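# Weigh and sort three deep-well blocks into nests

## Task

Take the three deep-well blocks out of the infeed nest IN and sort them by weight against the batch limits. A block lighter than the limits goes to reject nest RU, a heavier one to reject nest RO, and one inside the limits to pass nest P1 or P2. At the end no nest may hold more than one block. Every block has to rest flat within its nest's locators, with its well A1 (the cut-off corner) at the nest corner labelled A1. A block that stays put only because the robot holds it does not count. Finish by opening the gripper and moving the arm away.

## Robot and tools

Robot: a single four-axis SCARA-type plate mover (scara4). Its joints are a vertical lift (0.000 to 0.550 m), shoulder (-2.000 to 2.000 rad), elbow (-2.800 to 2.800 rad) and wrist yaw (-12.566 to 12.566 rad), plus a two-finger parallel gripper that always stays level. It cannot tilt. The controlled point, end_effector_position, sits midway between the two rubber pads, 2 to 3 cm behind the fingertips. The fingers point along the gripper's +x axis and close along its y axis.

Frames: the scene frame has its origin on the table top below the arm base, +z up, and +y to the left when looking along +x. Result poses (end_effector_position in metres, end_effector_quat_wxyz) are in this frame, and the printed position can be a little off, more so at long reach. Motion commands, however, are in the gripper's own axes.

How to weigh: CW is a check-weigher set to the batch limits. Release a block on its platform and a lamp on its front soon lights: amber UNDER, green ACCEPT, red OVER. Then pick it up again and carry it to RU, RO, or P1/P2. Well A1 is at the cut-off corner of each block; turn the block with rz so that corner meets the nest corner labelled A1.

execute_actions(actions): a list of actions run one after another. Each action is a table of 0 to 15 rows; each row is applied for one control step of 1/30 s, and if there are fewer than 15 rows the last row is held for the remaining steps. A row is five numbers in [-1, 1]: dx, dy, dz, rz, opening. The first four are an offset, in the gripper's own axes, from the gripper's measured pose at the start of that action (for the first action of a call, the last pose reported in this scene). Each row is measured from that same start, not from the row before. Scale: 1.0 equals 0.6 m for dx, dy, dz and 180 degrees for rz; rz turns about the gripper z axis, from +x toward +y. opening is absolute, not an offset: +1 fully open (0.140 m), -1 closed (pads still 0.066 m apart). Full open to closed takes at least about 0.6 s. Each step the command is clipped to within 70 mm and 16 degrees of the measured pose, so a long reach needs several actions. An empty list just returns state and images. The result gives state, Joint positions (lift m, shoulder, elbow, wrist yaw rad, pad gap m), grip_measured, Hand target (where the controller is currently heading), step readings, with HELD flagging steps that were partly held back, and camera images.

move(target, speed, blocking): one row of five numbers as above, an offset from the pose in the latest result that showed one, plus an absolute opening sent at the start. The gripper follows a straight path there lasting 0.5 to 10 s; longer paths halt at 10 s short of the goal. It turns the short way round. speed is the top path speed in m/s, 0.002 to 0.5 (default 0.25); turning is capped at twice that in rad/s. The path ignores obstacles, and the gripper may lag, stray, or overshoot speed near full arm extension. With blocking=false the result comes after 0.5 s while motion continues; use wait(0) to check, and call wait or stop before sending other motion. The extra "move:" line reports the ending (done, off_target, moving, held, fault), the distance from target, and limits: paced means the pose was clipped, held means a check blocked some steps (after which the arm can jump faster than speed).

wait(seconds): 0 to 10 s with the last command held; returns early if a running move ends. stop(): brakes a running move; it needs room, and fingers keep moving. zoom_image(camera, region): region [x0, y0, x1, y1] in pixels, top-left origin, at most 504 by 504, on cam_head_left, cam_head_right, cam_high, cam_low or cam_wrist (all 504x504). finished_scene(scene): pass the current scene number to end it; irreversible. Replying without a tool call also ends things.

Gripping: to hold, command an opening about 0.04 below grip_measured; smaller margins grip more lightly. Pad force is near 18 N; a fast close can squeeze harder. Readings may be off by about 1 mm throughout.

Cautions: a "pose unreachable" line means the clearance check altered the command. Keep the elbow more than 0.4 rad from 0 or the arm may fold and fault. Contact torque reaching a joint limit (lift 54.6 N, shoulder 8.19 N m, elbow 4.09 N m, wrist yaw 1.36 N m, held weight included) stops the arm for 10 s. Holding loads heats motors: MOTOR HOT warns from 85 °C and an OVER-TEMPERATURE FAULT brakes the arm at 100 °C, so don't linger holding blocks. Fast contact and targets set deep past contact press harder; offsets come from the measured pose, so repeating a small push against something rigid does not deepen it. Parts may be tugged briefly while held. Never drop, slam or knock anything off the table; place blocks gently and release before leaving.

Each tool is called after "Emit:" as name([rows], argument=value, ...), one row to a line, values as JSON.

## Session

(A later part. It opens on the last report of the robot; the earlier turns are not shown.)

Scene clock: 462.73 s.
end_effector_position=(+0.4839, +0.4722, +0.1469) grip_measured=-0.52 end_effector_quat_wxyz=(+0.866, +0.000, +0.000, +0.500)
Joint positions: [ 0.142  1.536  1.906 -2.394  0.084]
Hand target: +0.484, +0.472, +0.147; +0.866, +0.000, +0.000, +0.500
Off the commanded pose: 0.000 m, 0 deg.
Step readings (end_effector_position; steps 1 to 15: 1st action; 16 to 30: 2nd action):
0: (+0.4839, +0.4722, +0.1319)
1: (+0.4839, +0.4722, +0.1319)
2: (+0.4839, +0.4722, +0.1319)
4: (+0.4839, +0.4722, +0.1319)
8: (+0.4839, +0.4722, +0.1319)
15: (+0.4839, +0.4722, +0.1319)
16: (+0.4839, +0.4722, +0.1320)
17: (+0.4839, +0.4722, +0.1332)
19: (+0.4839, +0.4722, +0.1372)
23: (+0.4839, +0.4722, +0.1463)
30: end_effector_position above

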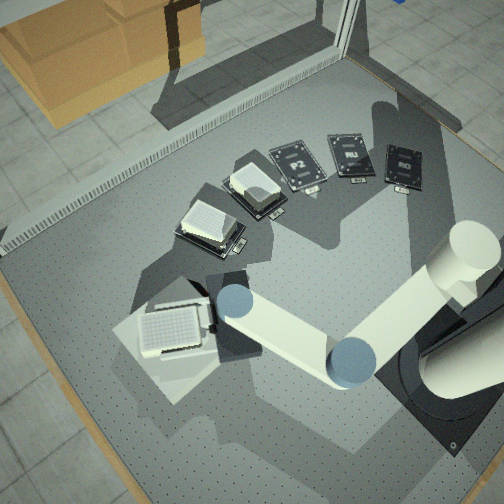

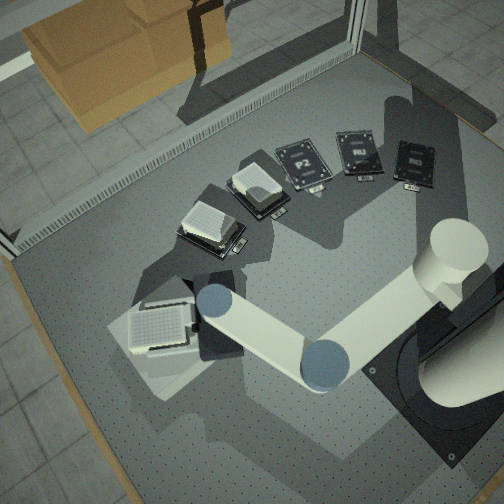

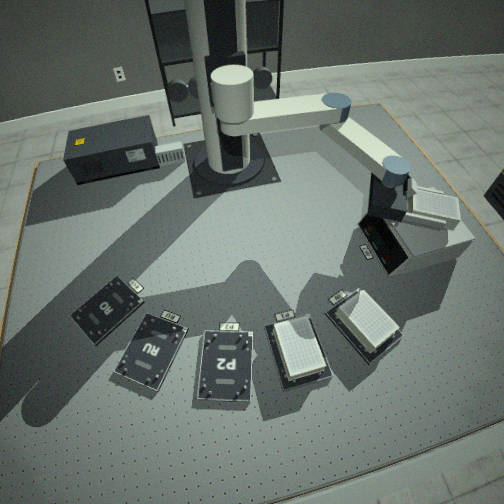

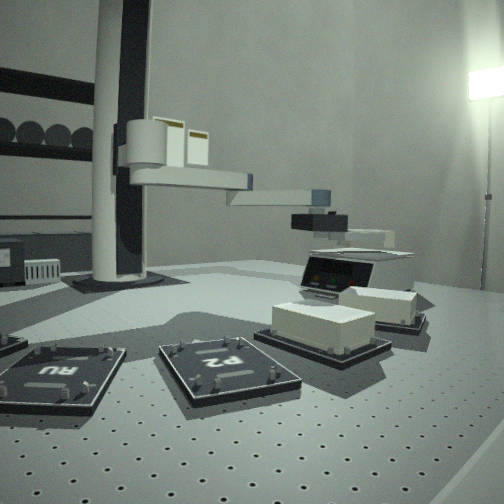

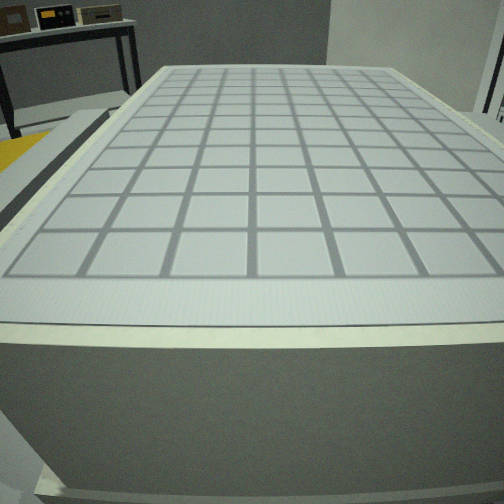

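Emit:
execute_actions([
  [[0,-0.0003,-0.002,0,-0.57],[0,-0.0005,-0.004,0,-0.57],[0,-0.0005,-0.006,0,-0.57],[0,-0.0005,-0.0075,0,-0.57],[0,-0.0005,-0.0085,0,-0.57],[0,-0.0005,-0.0092,0,-0.57],[0,-0.0005,-0.0099,0,-0.57],[0,-0.0005,-0.0106,0,-0.57],[0,-0.0005,-0.0113,0,-0.57],[0,-0.0005,-0.012,0,-0.57],[0,-0.0005,-0.0127,0,-0.57],[0,-0.0005,-0.0134,0,-0.57],[0,-0.0005,-0.0141,0,-0.57]],
])

Emit:
zoom_image(camera="cam_high", region=[60,265,160,355])

Emit:
zoom_image(camera="cam_wrist", region=[0,400,140,504])

Scene clock: 500.77 s.
end_effector_position=(+0.4894, -0.4336, +0.0496) grip_measured=-0.52 end_effector_quat_wxyz=(+0.889, +0.000, +0.000, -0.459)
Joint positions: [ 0.045 -0.297  1.724 -2.38   0.084]
Hand target: +0.489, -0.433, +0.049; +0.889, +0.000, +0.000, -0.458
Off the commanded pose: 0.000 m, 0 deg.
Step readings (end_effector_position):
0: (+0.4897, -0.4332, +0.0579)
1: (+0.4897, -0.4332, +0.0578)
2: (+0.4896, -0.4333, +0.0568)
4: (+0.4895, -0.4333, +0.0543)
8: (+0.4895, -0.4333, +0.0518)
15: end_effector_position above

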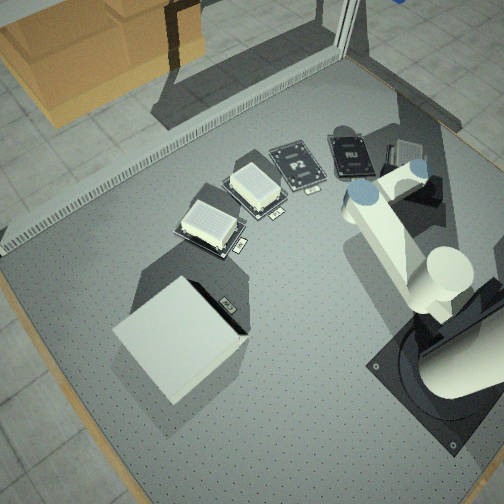

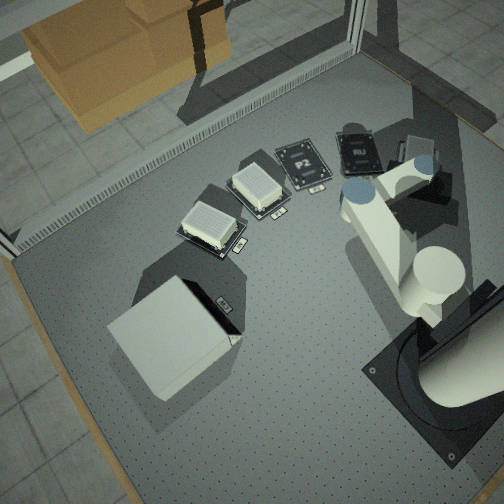

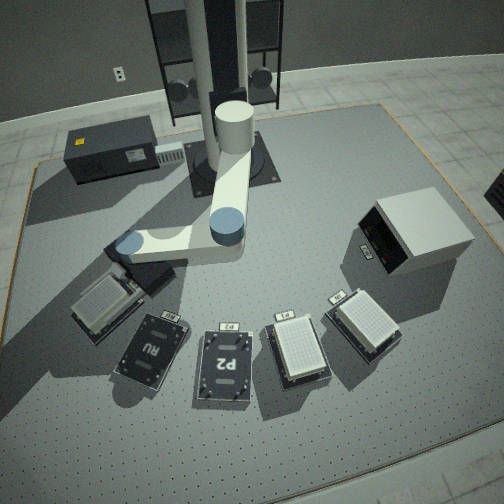

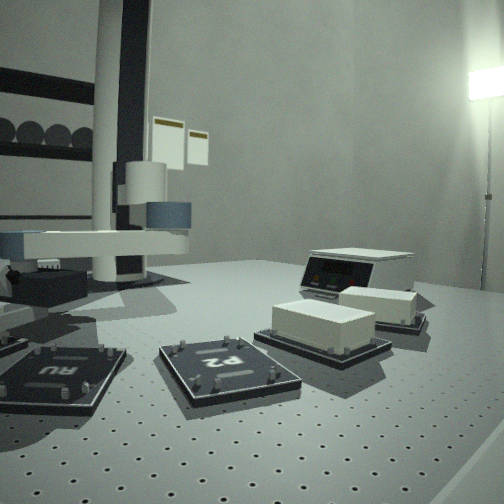

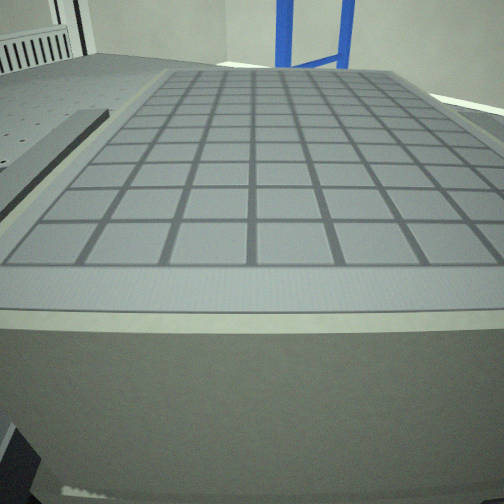

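Region (60, 265, 160, 355) of cam_high's 504x504 image, scaled by 5.040, with more detail than that image has; it fills the top 454 rows of this view, and the rest is white.

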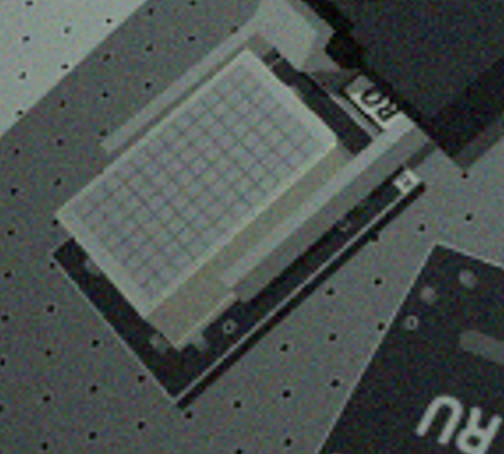

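Region (0, 400, 140, 504) of cam_wrist's 504x504 image, scaled by 3.600, with more detail than that image has; it fills the top 374 rows of this view, and the rest is white.

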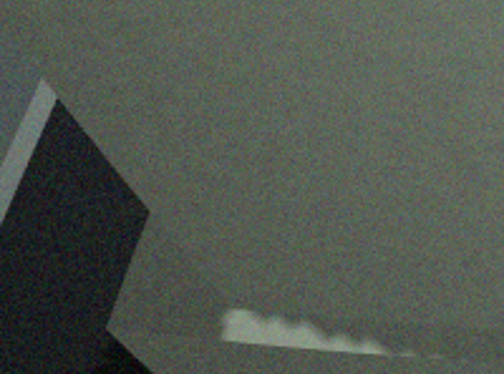

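Emit:
execute_actions(actions=[])

Scene clock: 525.27 s.
end_effector_position=(+0.4894, -0.4336, +0.0496) grip_measured=-0.52 end_effector_quat_wxyz=(+0.889, +0.000, +0.000, -0.459)
Joint positions: [ 0.045 -0.297  1.724 -2.38   0.084]
Hand target: +0.489, -0.433, +0.049; +0.889, +0.000, +0.000, -0.458
Off the commanded pose: 0.000 m, 0 deg.

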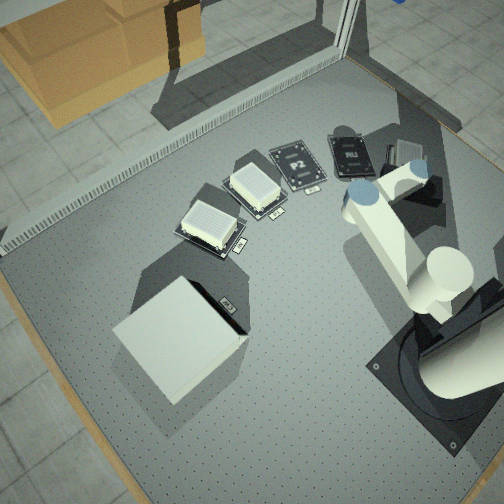

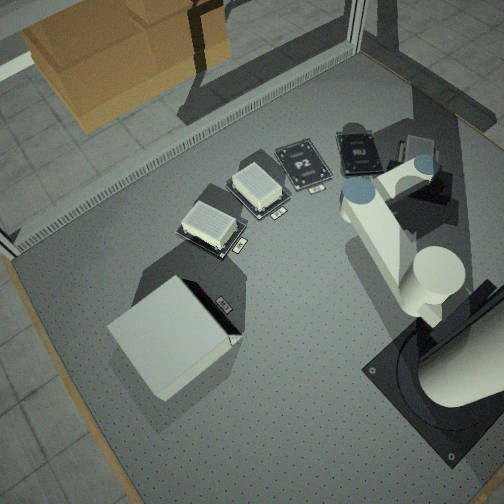

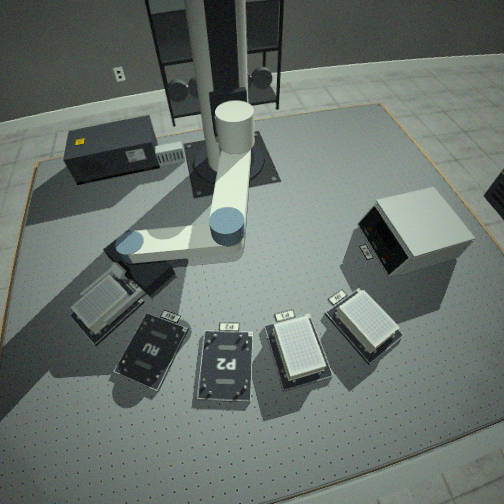

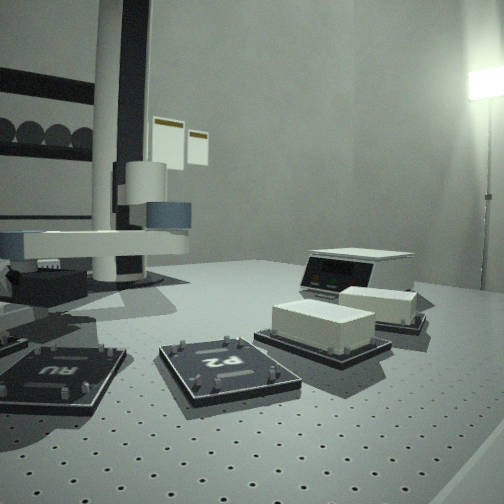

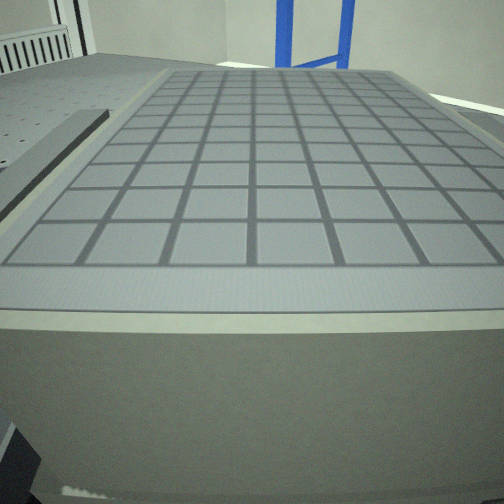

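Emit:
execute_actions([
  [[0,0,0.002,0,-0.57],[0,0,0.004,0,-0.57],[0,0,0.006,0,-0.57],[0,0,0.007,0,-0.57],[0.0005,-0.0004,0.007,0,-0.57],[0.001,-0.0008,0.007,0,-0.57],[0.0016,-0.0012,0.007,0,-0.57]],
  [[0,0,0,0,-0.57]],
])

Emit:
zoom_image(camera="cam_high", region=[50, 240, 190, 360])

Scene clock: 532.37 s.
end_effector_position=(+0.4894, -0.4348, +0.0537) grip_measured=-0.52 end_effector_quat_wxyz=(+0.889, +0.000, +0.000, -0.459)
Joint positions: [ 0.049 -0.301  1.73  -2.381  0.084]
Hand target: +0.489, -0.435, +0.054; +0.889, +0.000, +0.000, -0.459
Off the commanded pose: 0.000 m, 0 deg.
Step readings (end_effector_position; steps 1 to 15: 1st action; 16 to 30: 2nd action):
0: (+0.4894, -0.4336, +0.0496)
1: (+0.4894, -0.4336, +0.0496)
2: (+0.4895, -0.4337, +0.0506)
4: (+0.4893, -0.4337, +0.0530)
8: (+0.4894, -0.4347, +0.0538)
15: (+0.4894, -0.4348, +0.0537)
16: (+0.4894, -0.4348, +0.0537)
17: (+0.4894, -0.4348, +0.0537)
19: (+0.4894, -0.4348, +0.0537)
23: (+0.4894, -0.4348, +0.0537)
30: end_effector_position above

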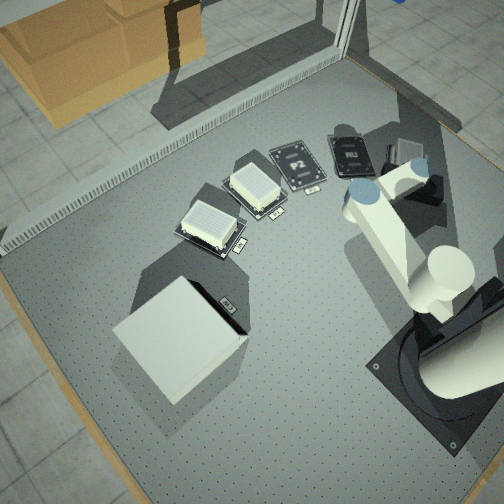

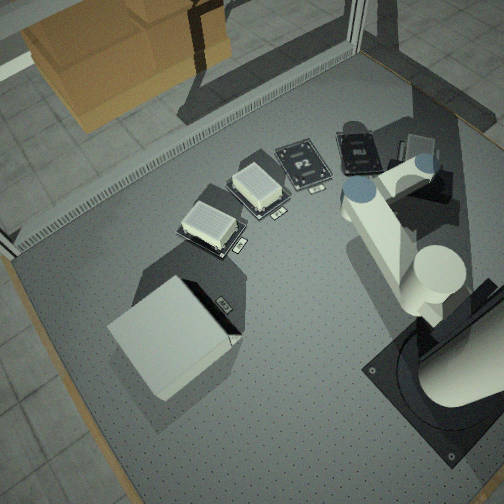

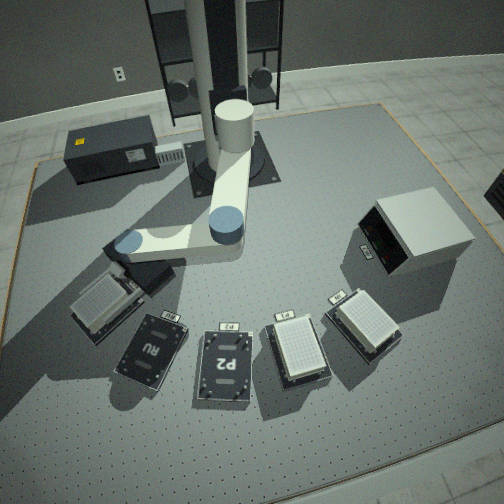

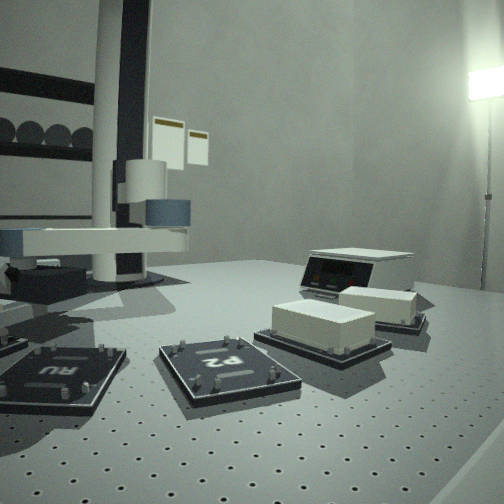

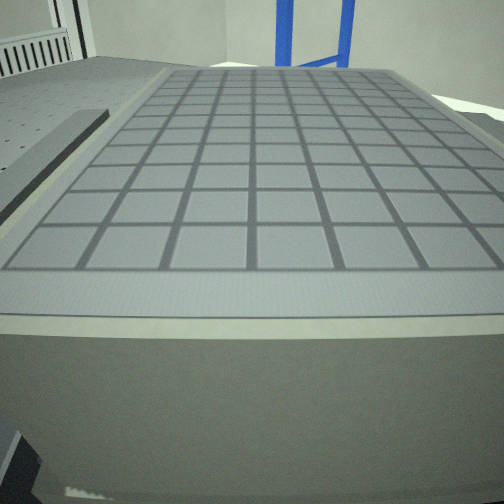

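Region (50, 240, 190, 360) of cam_high's 504x504 image, scaled by 3.600, with more detail than that image has; it fills the top 432 rows of this view, and the rest is white.

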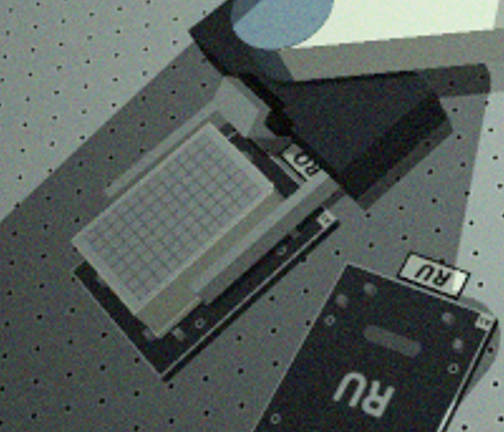

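Emit:
move(target=[0,0,-0.009,0,-0.57], speed=0.008)

Scene clock: 537.17 s.
end_effector_position=(+0.4896, -0.4347, +0.0483) grip_measured=-0.52 end_effector_quat_wxyz=(+0.889, +0.000, +0.000, -0.458)
Joint positions: [ 0.043 -0.301  1.73  -2.381  0.084]
Hand target: +0.489, -0.435, +0.048; +0.889, +0.000, +0.000, -0.459
Off the commanded pose: 0.000 m, 0 deg.
move: done

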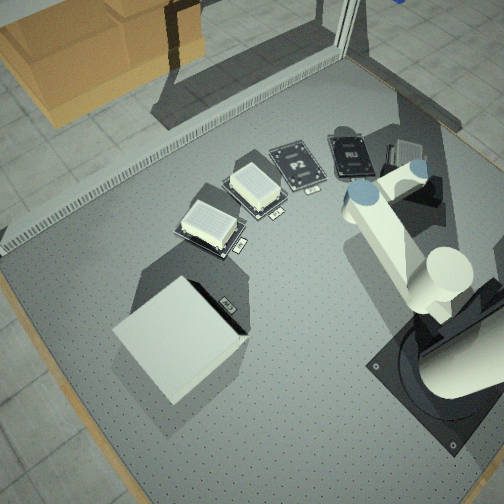

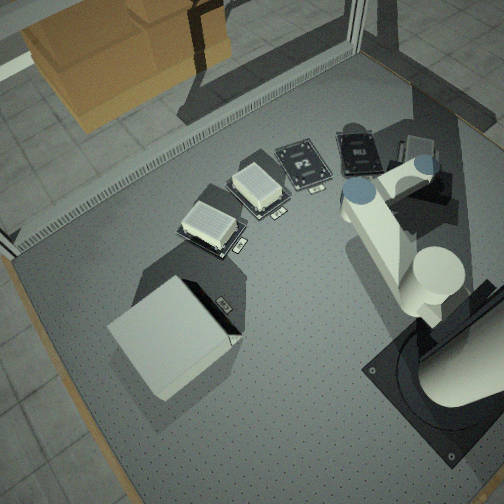

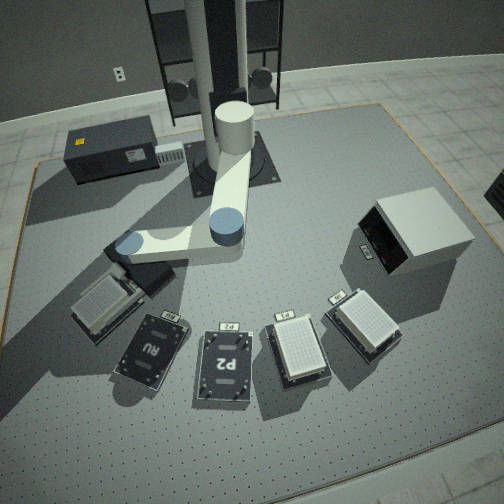

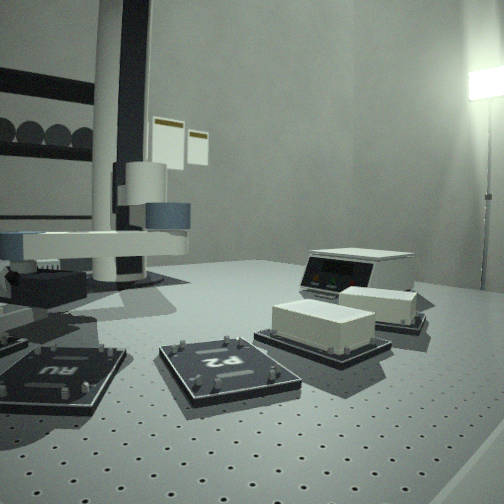

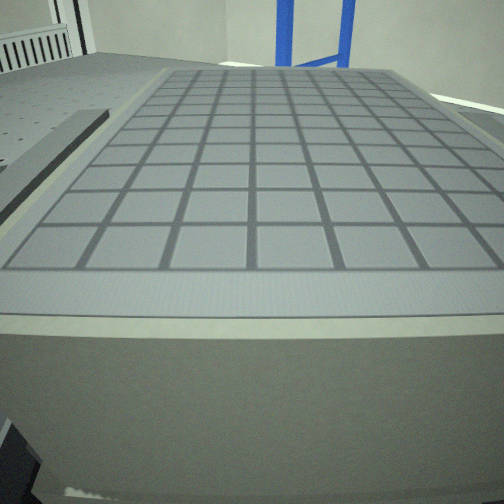

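Emit:
move(target=[0,0.0003,-0.0045,0,-0.57], speed=0.006)

Scene clock: 542.13 s.
end_effector_position=(+0.4897, -0.4346, +0.0456) grip_measured=-0.52 end_effector_quat_wxyz=(+0.889, +0.000, +0.000, -0.458)
Joint positions: [ 0.041 -0.301  1.73  -2.381  0.084]
Hand target: +0.490, -0.435, +0.046; +0.889, +0.000, +0.000, -0.458
Off the commanded pose: 0.000 m, 0 deg.
move: done

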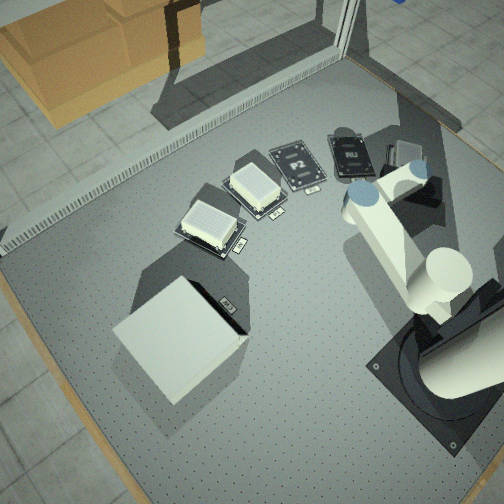

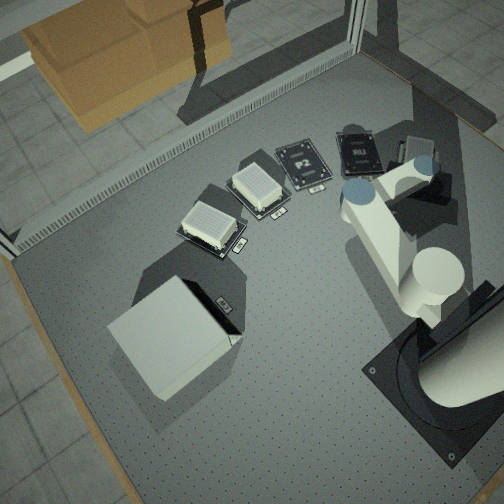

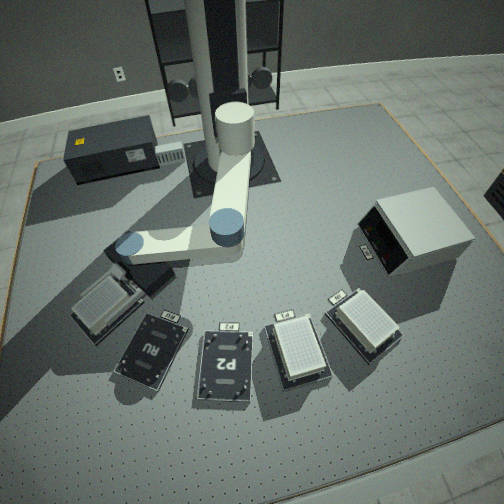

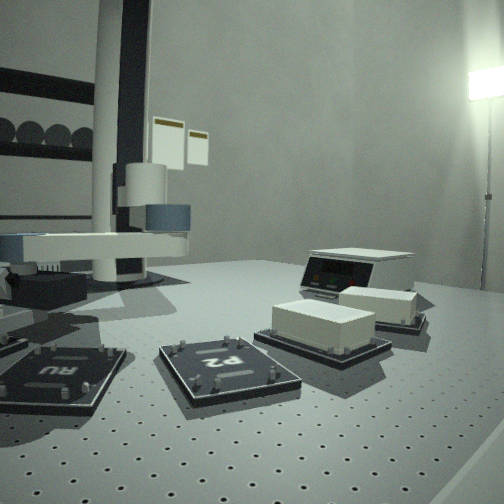

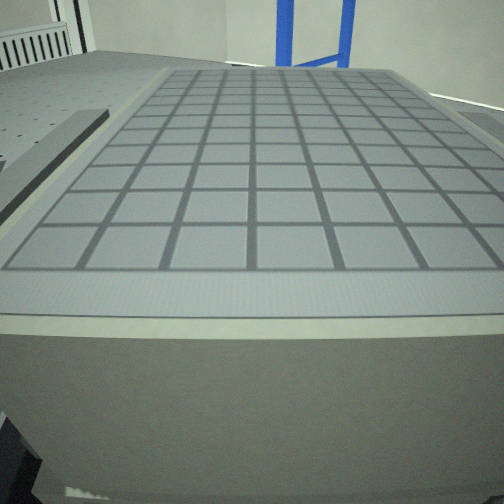

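Emit:
execute_actions([
  [[0,0,-0.0003,0,-0.57],[0,0,-0.0006,0,-0.57],[0,0,-0.0009,0,-0.57],[0,0,-0.0012,0,-0.57],[0,0,-0.0015,0,-0.57],[0,0,-0.0017,0,-0.57],[0,0,-0.0017,0,-0.56],[0,0,-0.0017,0,-0.55],[0,0,-0.0017,0,-0.54],[0,0,-0.0017,0,-0.53],[0,0,-0.0017,0,-0.52],[0,0,-0.0017,0,-0.51],[0,0,-0.0017,0,-0.50],[0,0,-0.0017,0,-0.48],[0,0,-0.0017,0,-0.46]],
  [[0,0,0,0,-0.42],[0,0,0,0,-0.38],[0,0,0,0,-0.33]],
  [[0,0,0.01,0,-0.33],[0,0,0.02,0,-0.33],[0,0,0.03,0,-0.33],[0,0,0.04,0,-0.33],[0,0,0.05,0,-0.33],[0,0,0.06,0,-0.33],[0,0,0.068,0,-0.33]],
])

Scene clock: 551.70 s.
end_effector_position=(+0.4897, -0.4346, +0.0854) grip_measured=-0.33 end_effector_quat_wxyz=(+0.889, +0.000, +0.000, -0.458)
Joint positions: [ 0.08  -0.301  1.73  -2.381  0.091]
Hand target: +0.490, -0.435, +0.085; +0.889, +0.000, +0.000, -0.458
Off the commanded pose: 0.000 m, 0 deg.
Step readings (end_effector_position; steps 1 to 15: 1st action; 16 to 30: 2nd action; 31 to 45: 3rd action):
0: (+0.4897, -0.4346, +0.0456)
1: (+0.4897, -0.4346, +0.0455)
2: (+0.4897, -0.4346, +0.0453)
4: (+0.4897, -0.4346, +0.0450)
8: (+0.4897, -0.4346, +0.0445)
15: (+0.4897, -0.4346, +0.0445)
16: (+0.4897, -0.4346, +0.0445)
17: (+0.4897, -0.4346, +0.0445)
19: (+0.4897, -0.4346, +0.0445)
23: (+0.4897, -0.4346, +0.0445)
30: (+0.4897, -0.4346, +0.0445)
31: (+0.4897, -0.4346, +0.0446)
32: (+0.4897, -0.4346, +0.0461)
34: (+0.4897, -0.4346, +0.0545)
38: (+0.4897, -0.4346, +0.0781)
45: end_effector_position above

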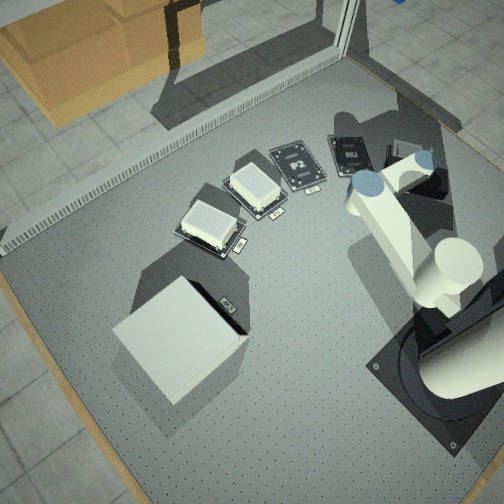

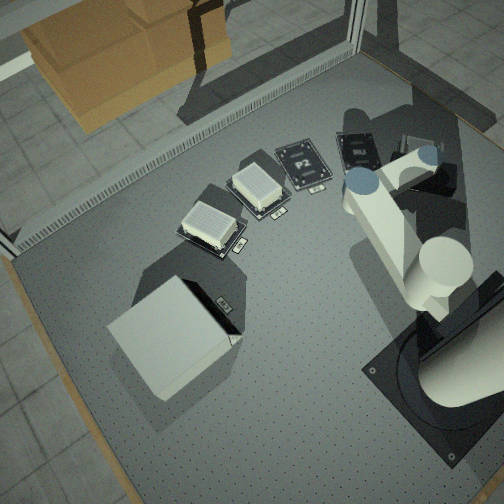

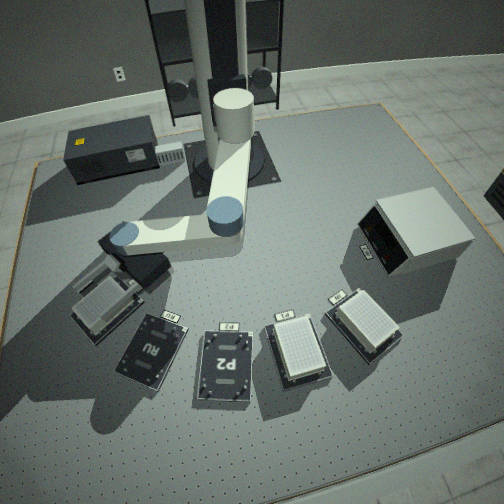

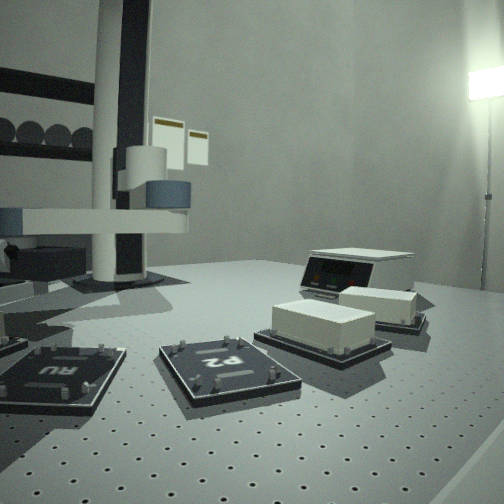

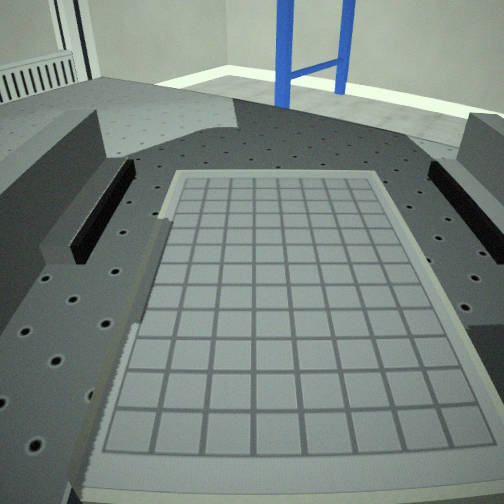

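Emit:
move(target=[-0.6629,0.8952,-0.0013,0.4136,-0.33], speed=0.45)

Scene clock: 562.57 s.
end_effector_position=(+0.6966, +0.2012, +0.0847) grip_measured=-0.33 end_effector_quat_wxyz=(+0.985, +0.000, +0.000, +0.173)
Joint positions: [ 0.08   0.954  1.87  -2.476  0.091]
Hand target: +0.697, +0.201, +0.085; +0.985, +0.000, +0.000, +0.173
Off the commanded pose: 0.000 m, 0 deg.
move: done; limits=paced

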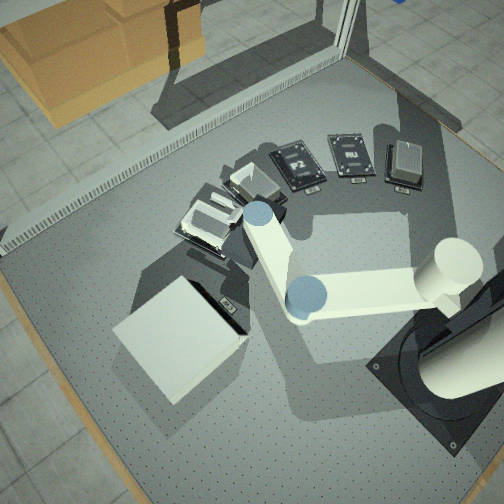

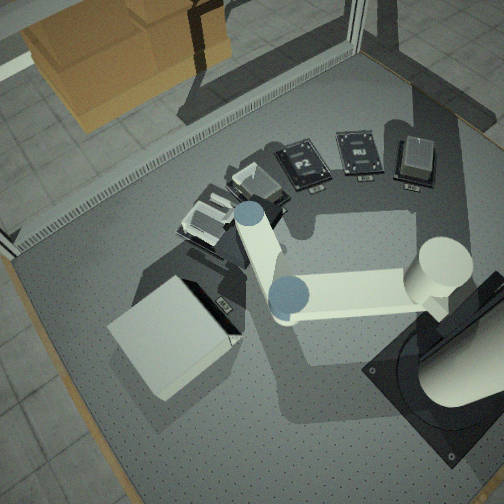

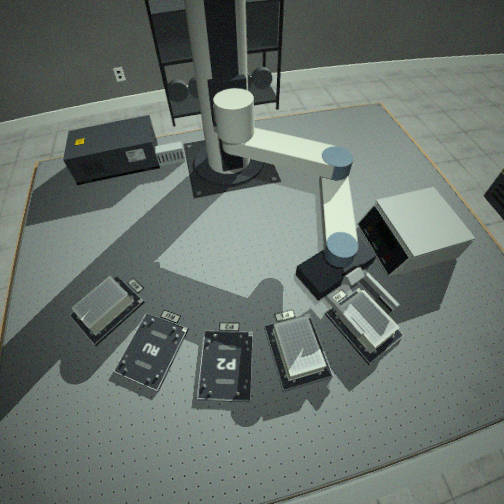

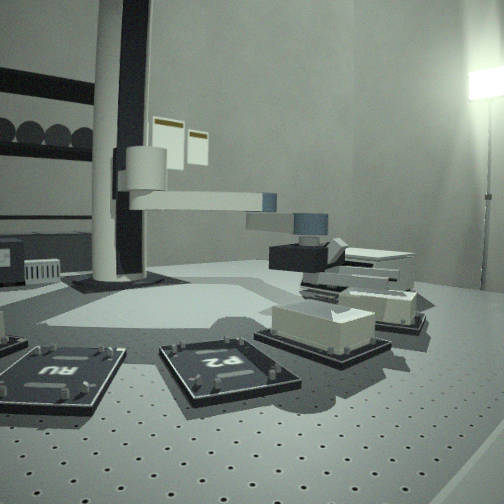

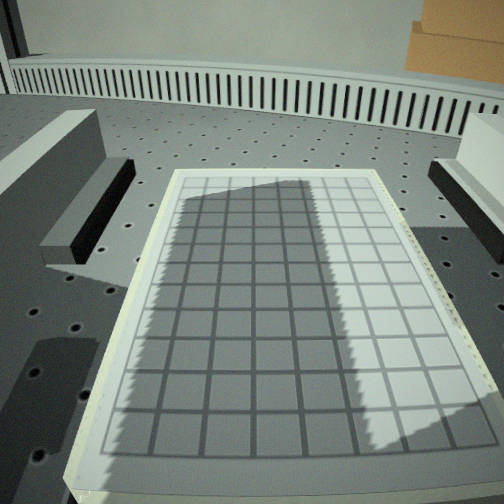

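Emit:
execute_actions([
  [[-0.001,0,-0.01,0,-0.33],[-0.001,0,-0.02,0,-0.33],[-0.001,0,-0.03,0,-0.33],[-0.001,0,-0.04,0,-0.33],[-0.001,0,-0.05,0,-0.33],[-0.001,0,-0.058,0,-0.33],[-0.001,0,-0.064,0,-0.33],[-0.001,0,-0.0678,0,-0.33],[-0.001,0,-0.0678,0,-0.33],[-0.001,0,-0.0678,0,-0.33],[-0.001,0,-0.0678,0,-0.33],[-0.001,0,-0.0678,0,-0.37],[-0.001,0,-0.0678,0,-0.41],[-0.001,0,-0.0678,0,-0.44],[-0.001,0,-0.0678,0,-0.46]],
  [[0,0,0,0,-0.48],[0,0,0,0,-0.49],[0,0,0,0,-0.50],[0,0,0,0,-0.51],[0,0,0,0,-0.52],[0,0,0,0,-0.53],[0,0,0,0,-0.54],[0,0,0,0,-0.55],[0,0,0,0,-0.56],[0,0,0,0,-0.57]],
])

Scene clock: 579.30 s.
end_effector_position=(+0.6961, +0.2009, +0.0439) grip_measured=-0.52 end_effector_quat_wxyz=(+0.985, +0.000, +0.000, +0.173)
Joint positions: [ 0.039  0.955  1.866 -2.474  0.084]
Hand target: +0.696, +0.201, +0.044; +0.985, +0.000, +0.000, +0.173
Off the commanded pose: 0.000 m, 0 deg.
Step readings (end_effector_position; steps 1 to 15: 1st action; 16 to 30: 2nd action):
0: (+0.6966, +0.2012, +0.0847)
1: (+0.6966, +0.2012, +0.0846)
2: (+0.6965, +0.2010, +0.0831)
4: (+0.6962, +0.2009, +0.0746)
8: (+0.6961, +0.2009, +0.0518)
15: (+0.6961, +0.2009, +0.0439)
16: (+0.6961, +0.2009, +0.0439)
17: (+0.6961, +0.2009, +0.0439)
19: (+0.6961, +0.2009, +0.0439)
23: (+0.6961, +0.2009, +0.0439)
30: end_effector_position above

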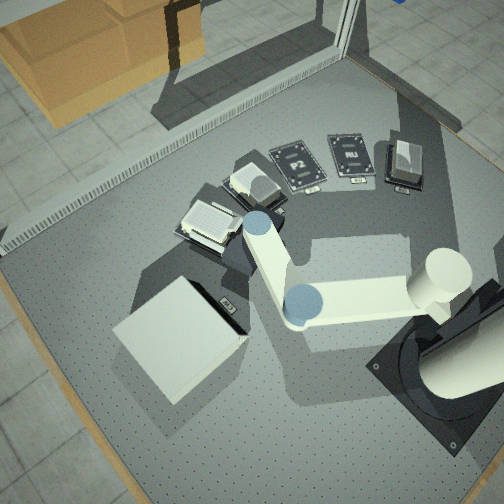

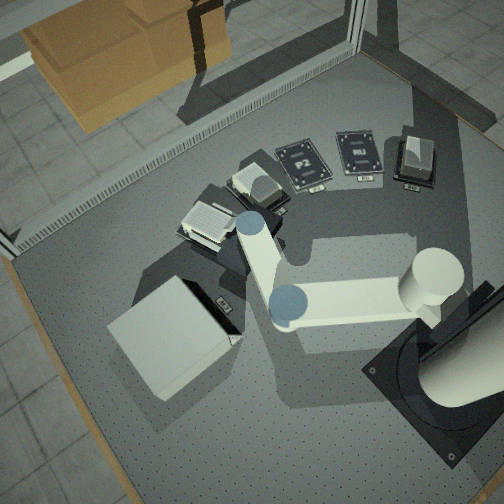

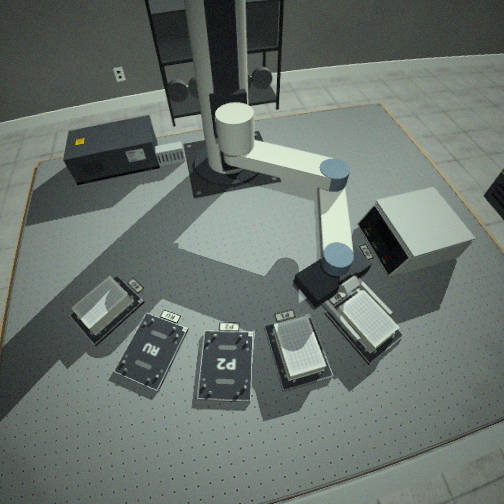

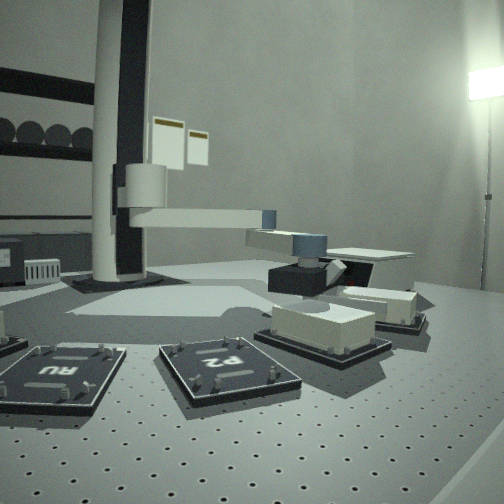

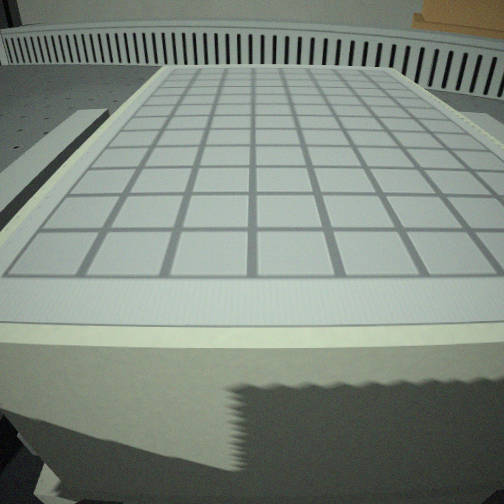

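Lift to ≈0.147.

Emit:
move(target=[0,0,0.172,0,-0.57], speed=0.2)

Emit:
move(target=[-0.1785,0.5452,-0.003,0.2228,-0.57], speed=0.35)

Scene clock: 583.30 s.
end_effector_position=(+0.6961, +0.2010, +0.1471) grip_measured=-0.52 end_effector_quat_wxyz=(+0.985, +0.000, +0.000, +0.173)
Joint positions: [ 0.142  0.955  1.866 -2.474  0.084]
Hand target: +0.696, +0.201, +0.147; +0.985, +0.000, +0.000, +0.173
Off the commanded pose: 0.000 m, 0 deg.
move: done

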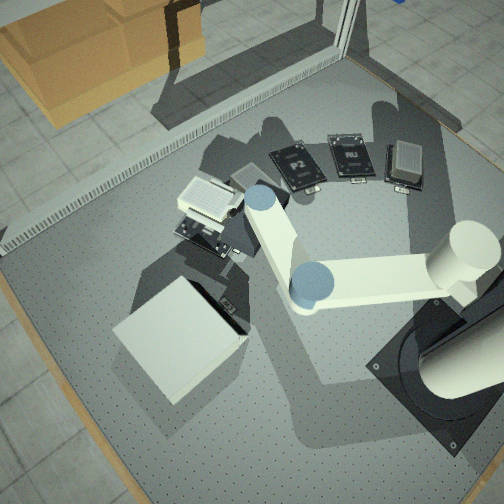

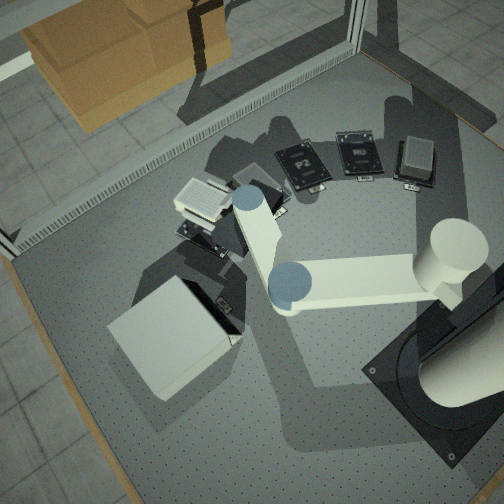

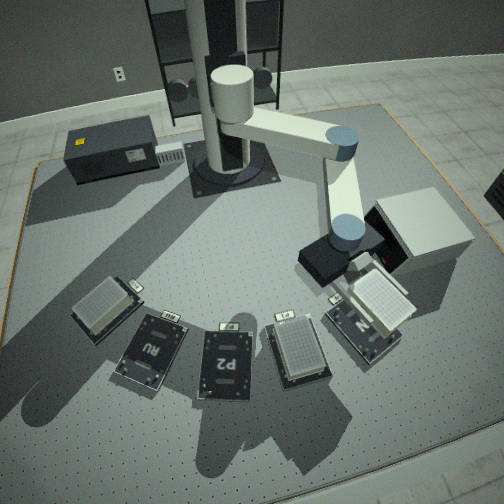

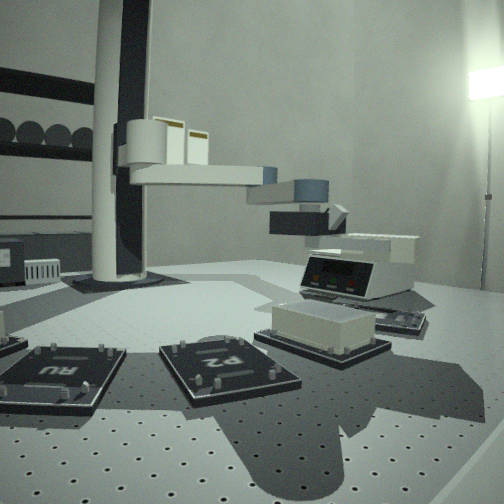

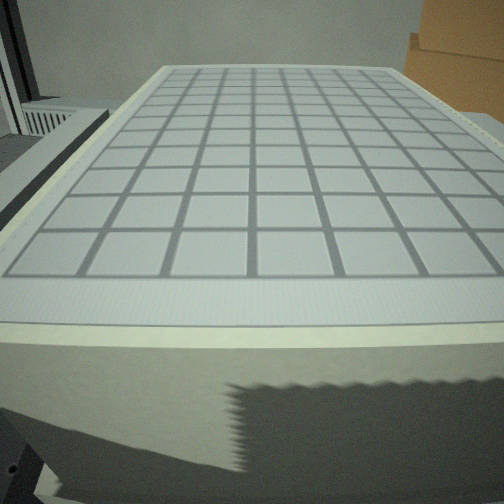

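Scene clock: 584.70 s.
end_effector_position=(+0.4837, +0.4722, +0.1453) grip_measured=-0.52 end_effector_quat_wxyz=(+0.866, +0.000, +0.000, +0.501)
Joint positions: [ 0.14   1.536  1.906 -2.393  0.084]
Hand target: +0.484, +0.472, +0.145; +0.866, +0.000, +0.000, +0.500
Off the commanded pose: 0.000 m, 0 deg.
move: done

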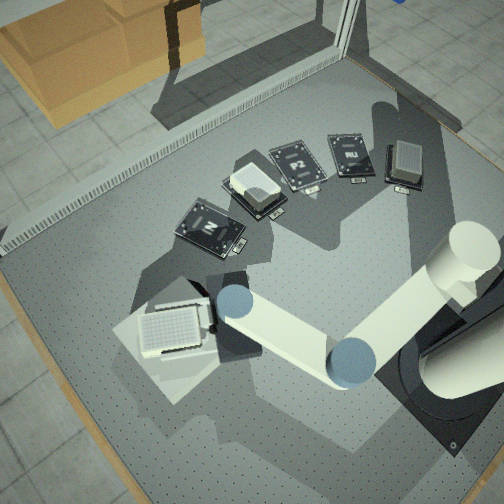

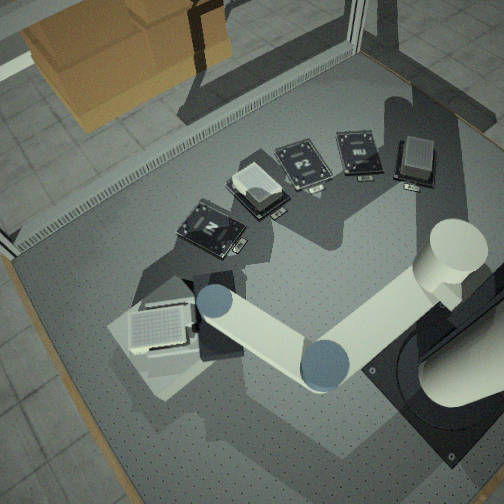

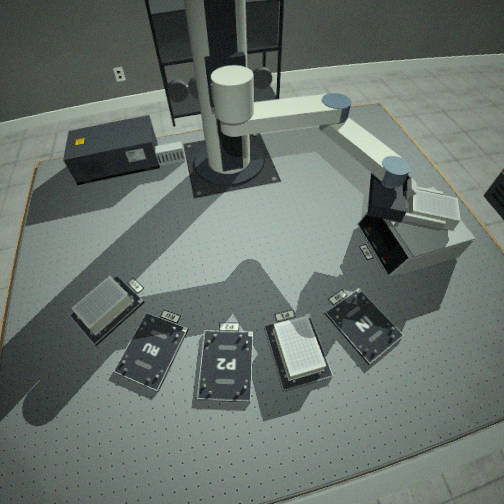

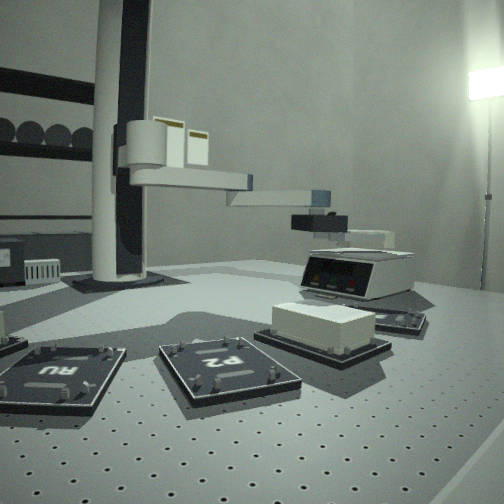

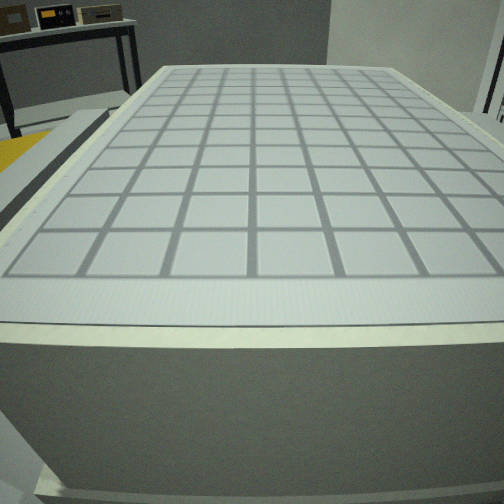

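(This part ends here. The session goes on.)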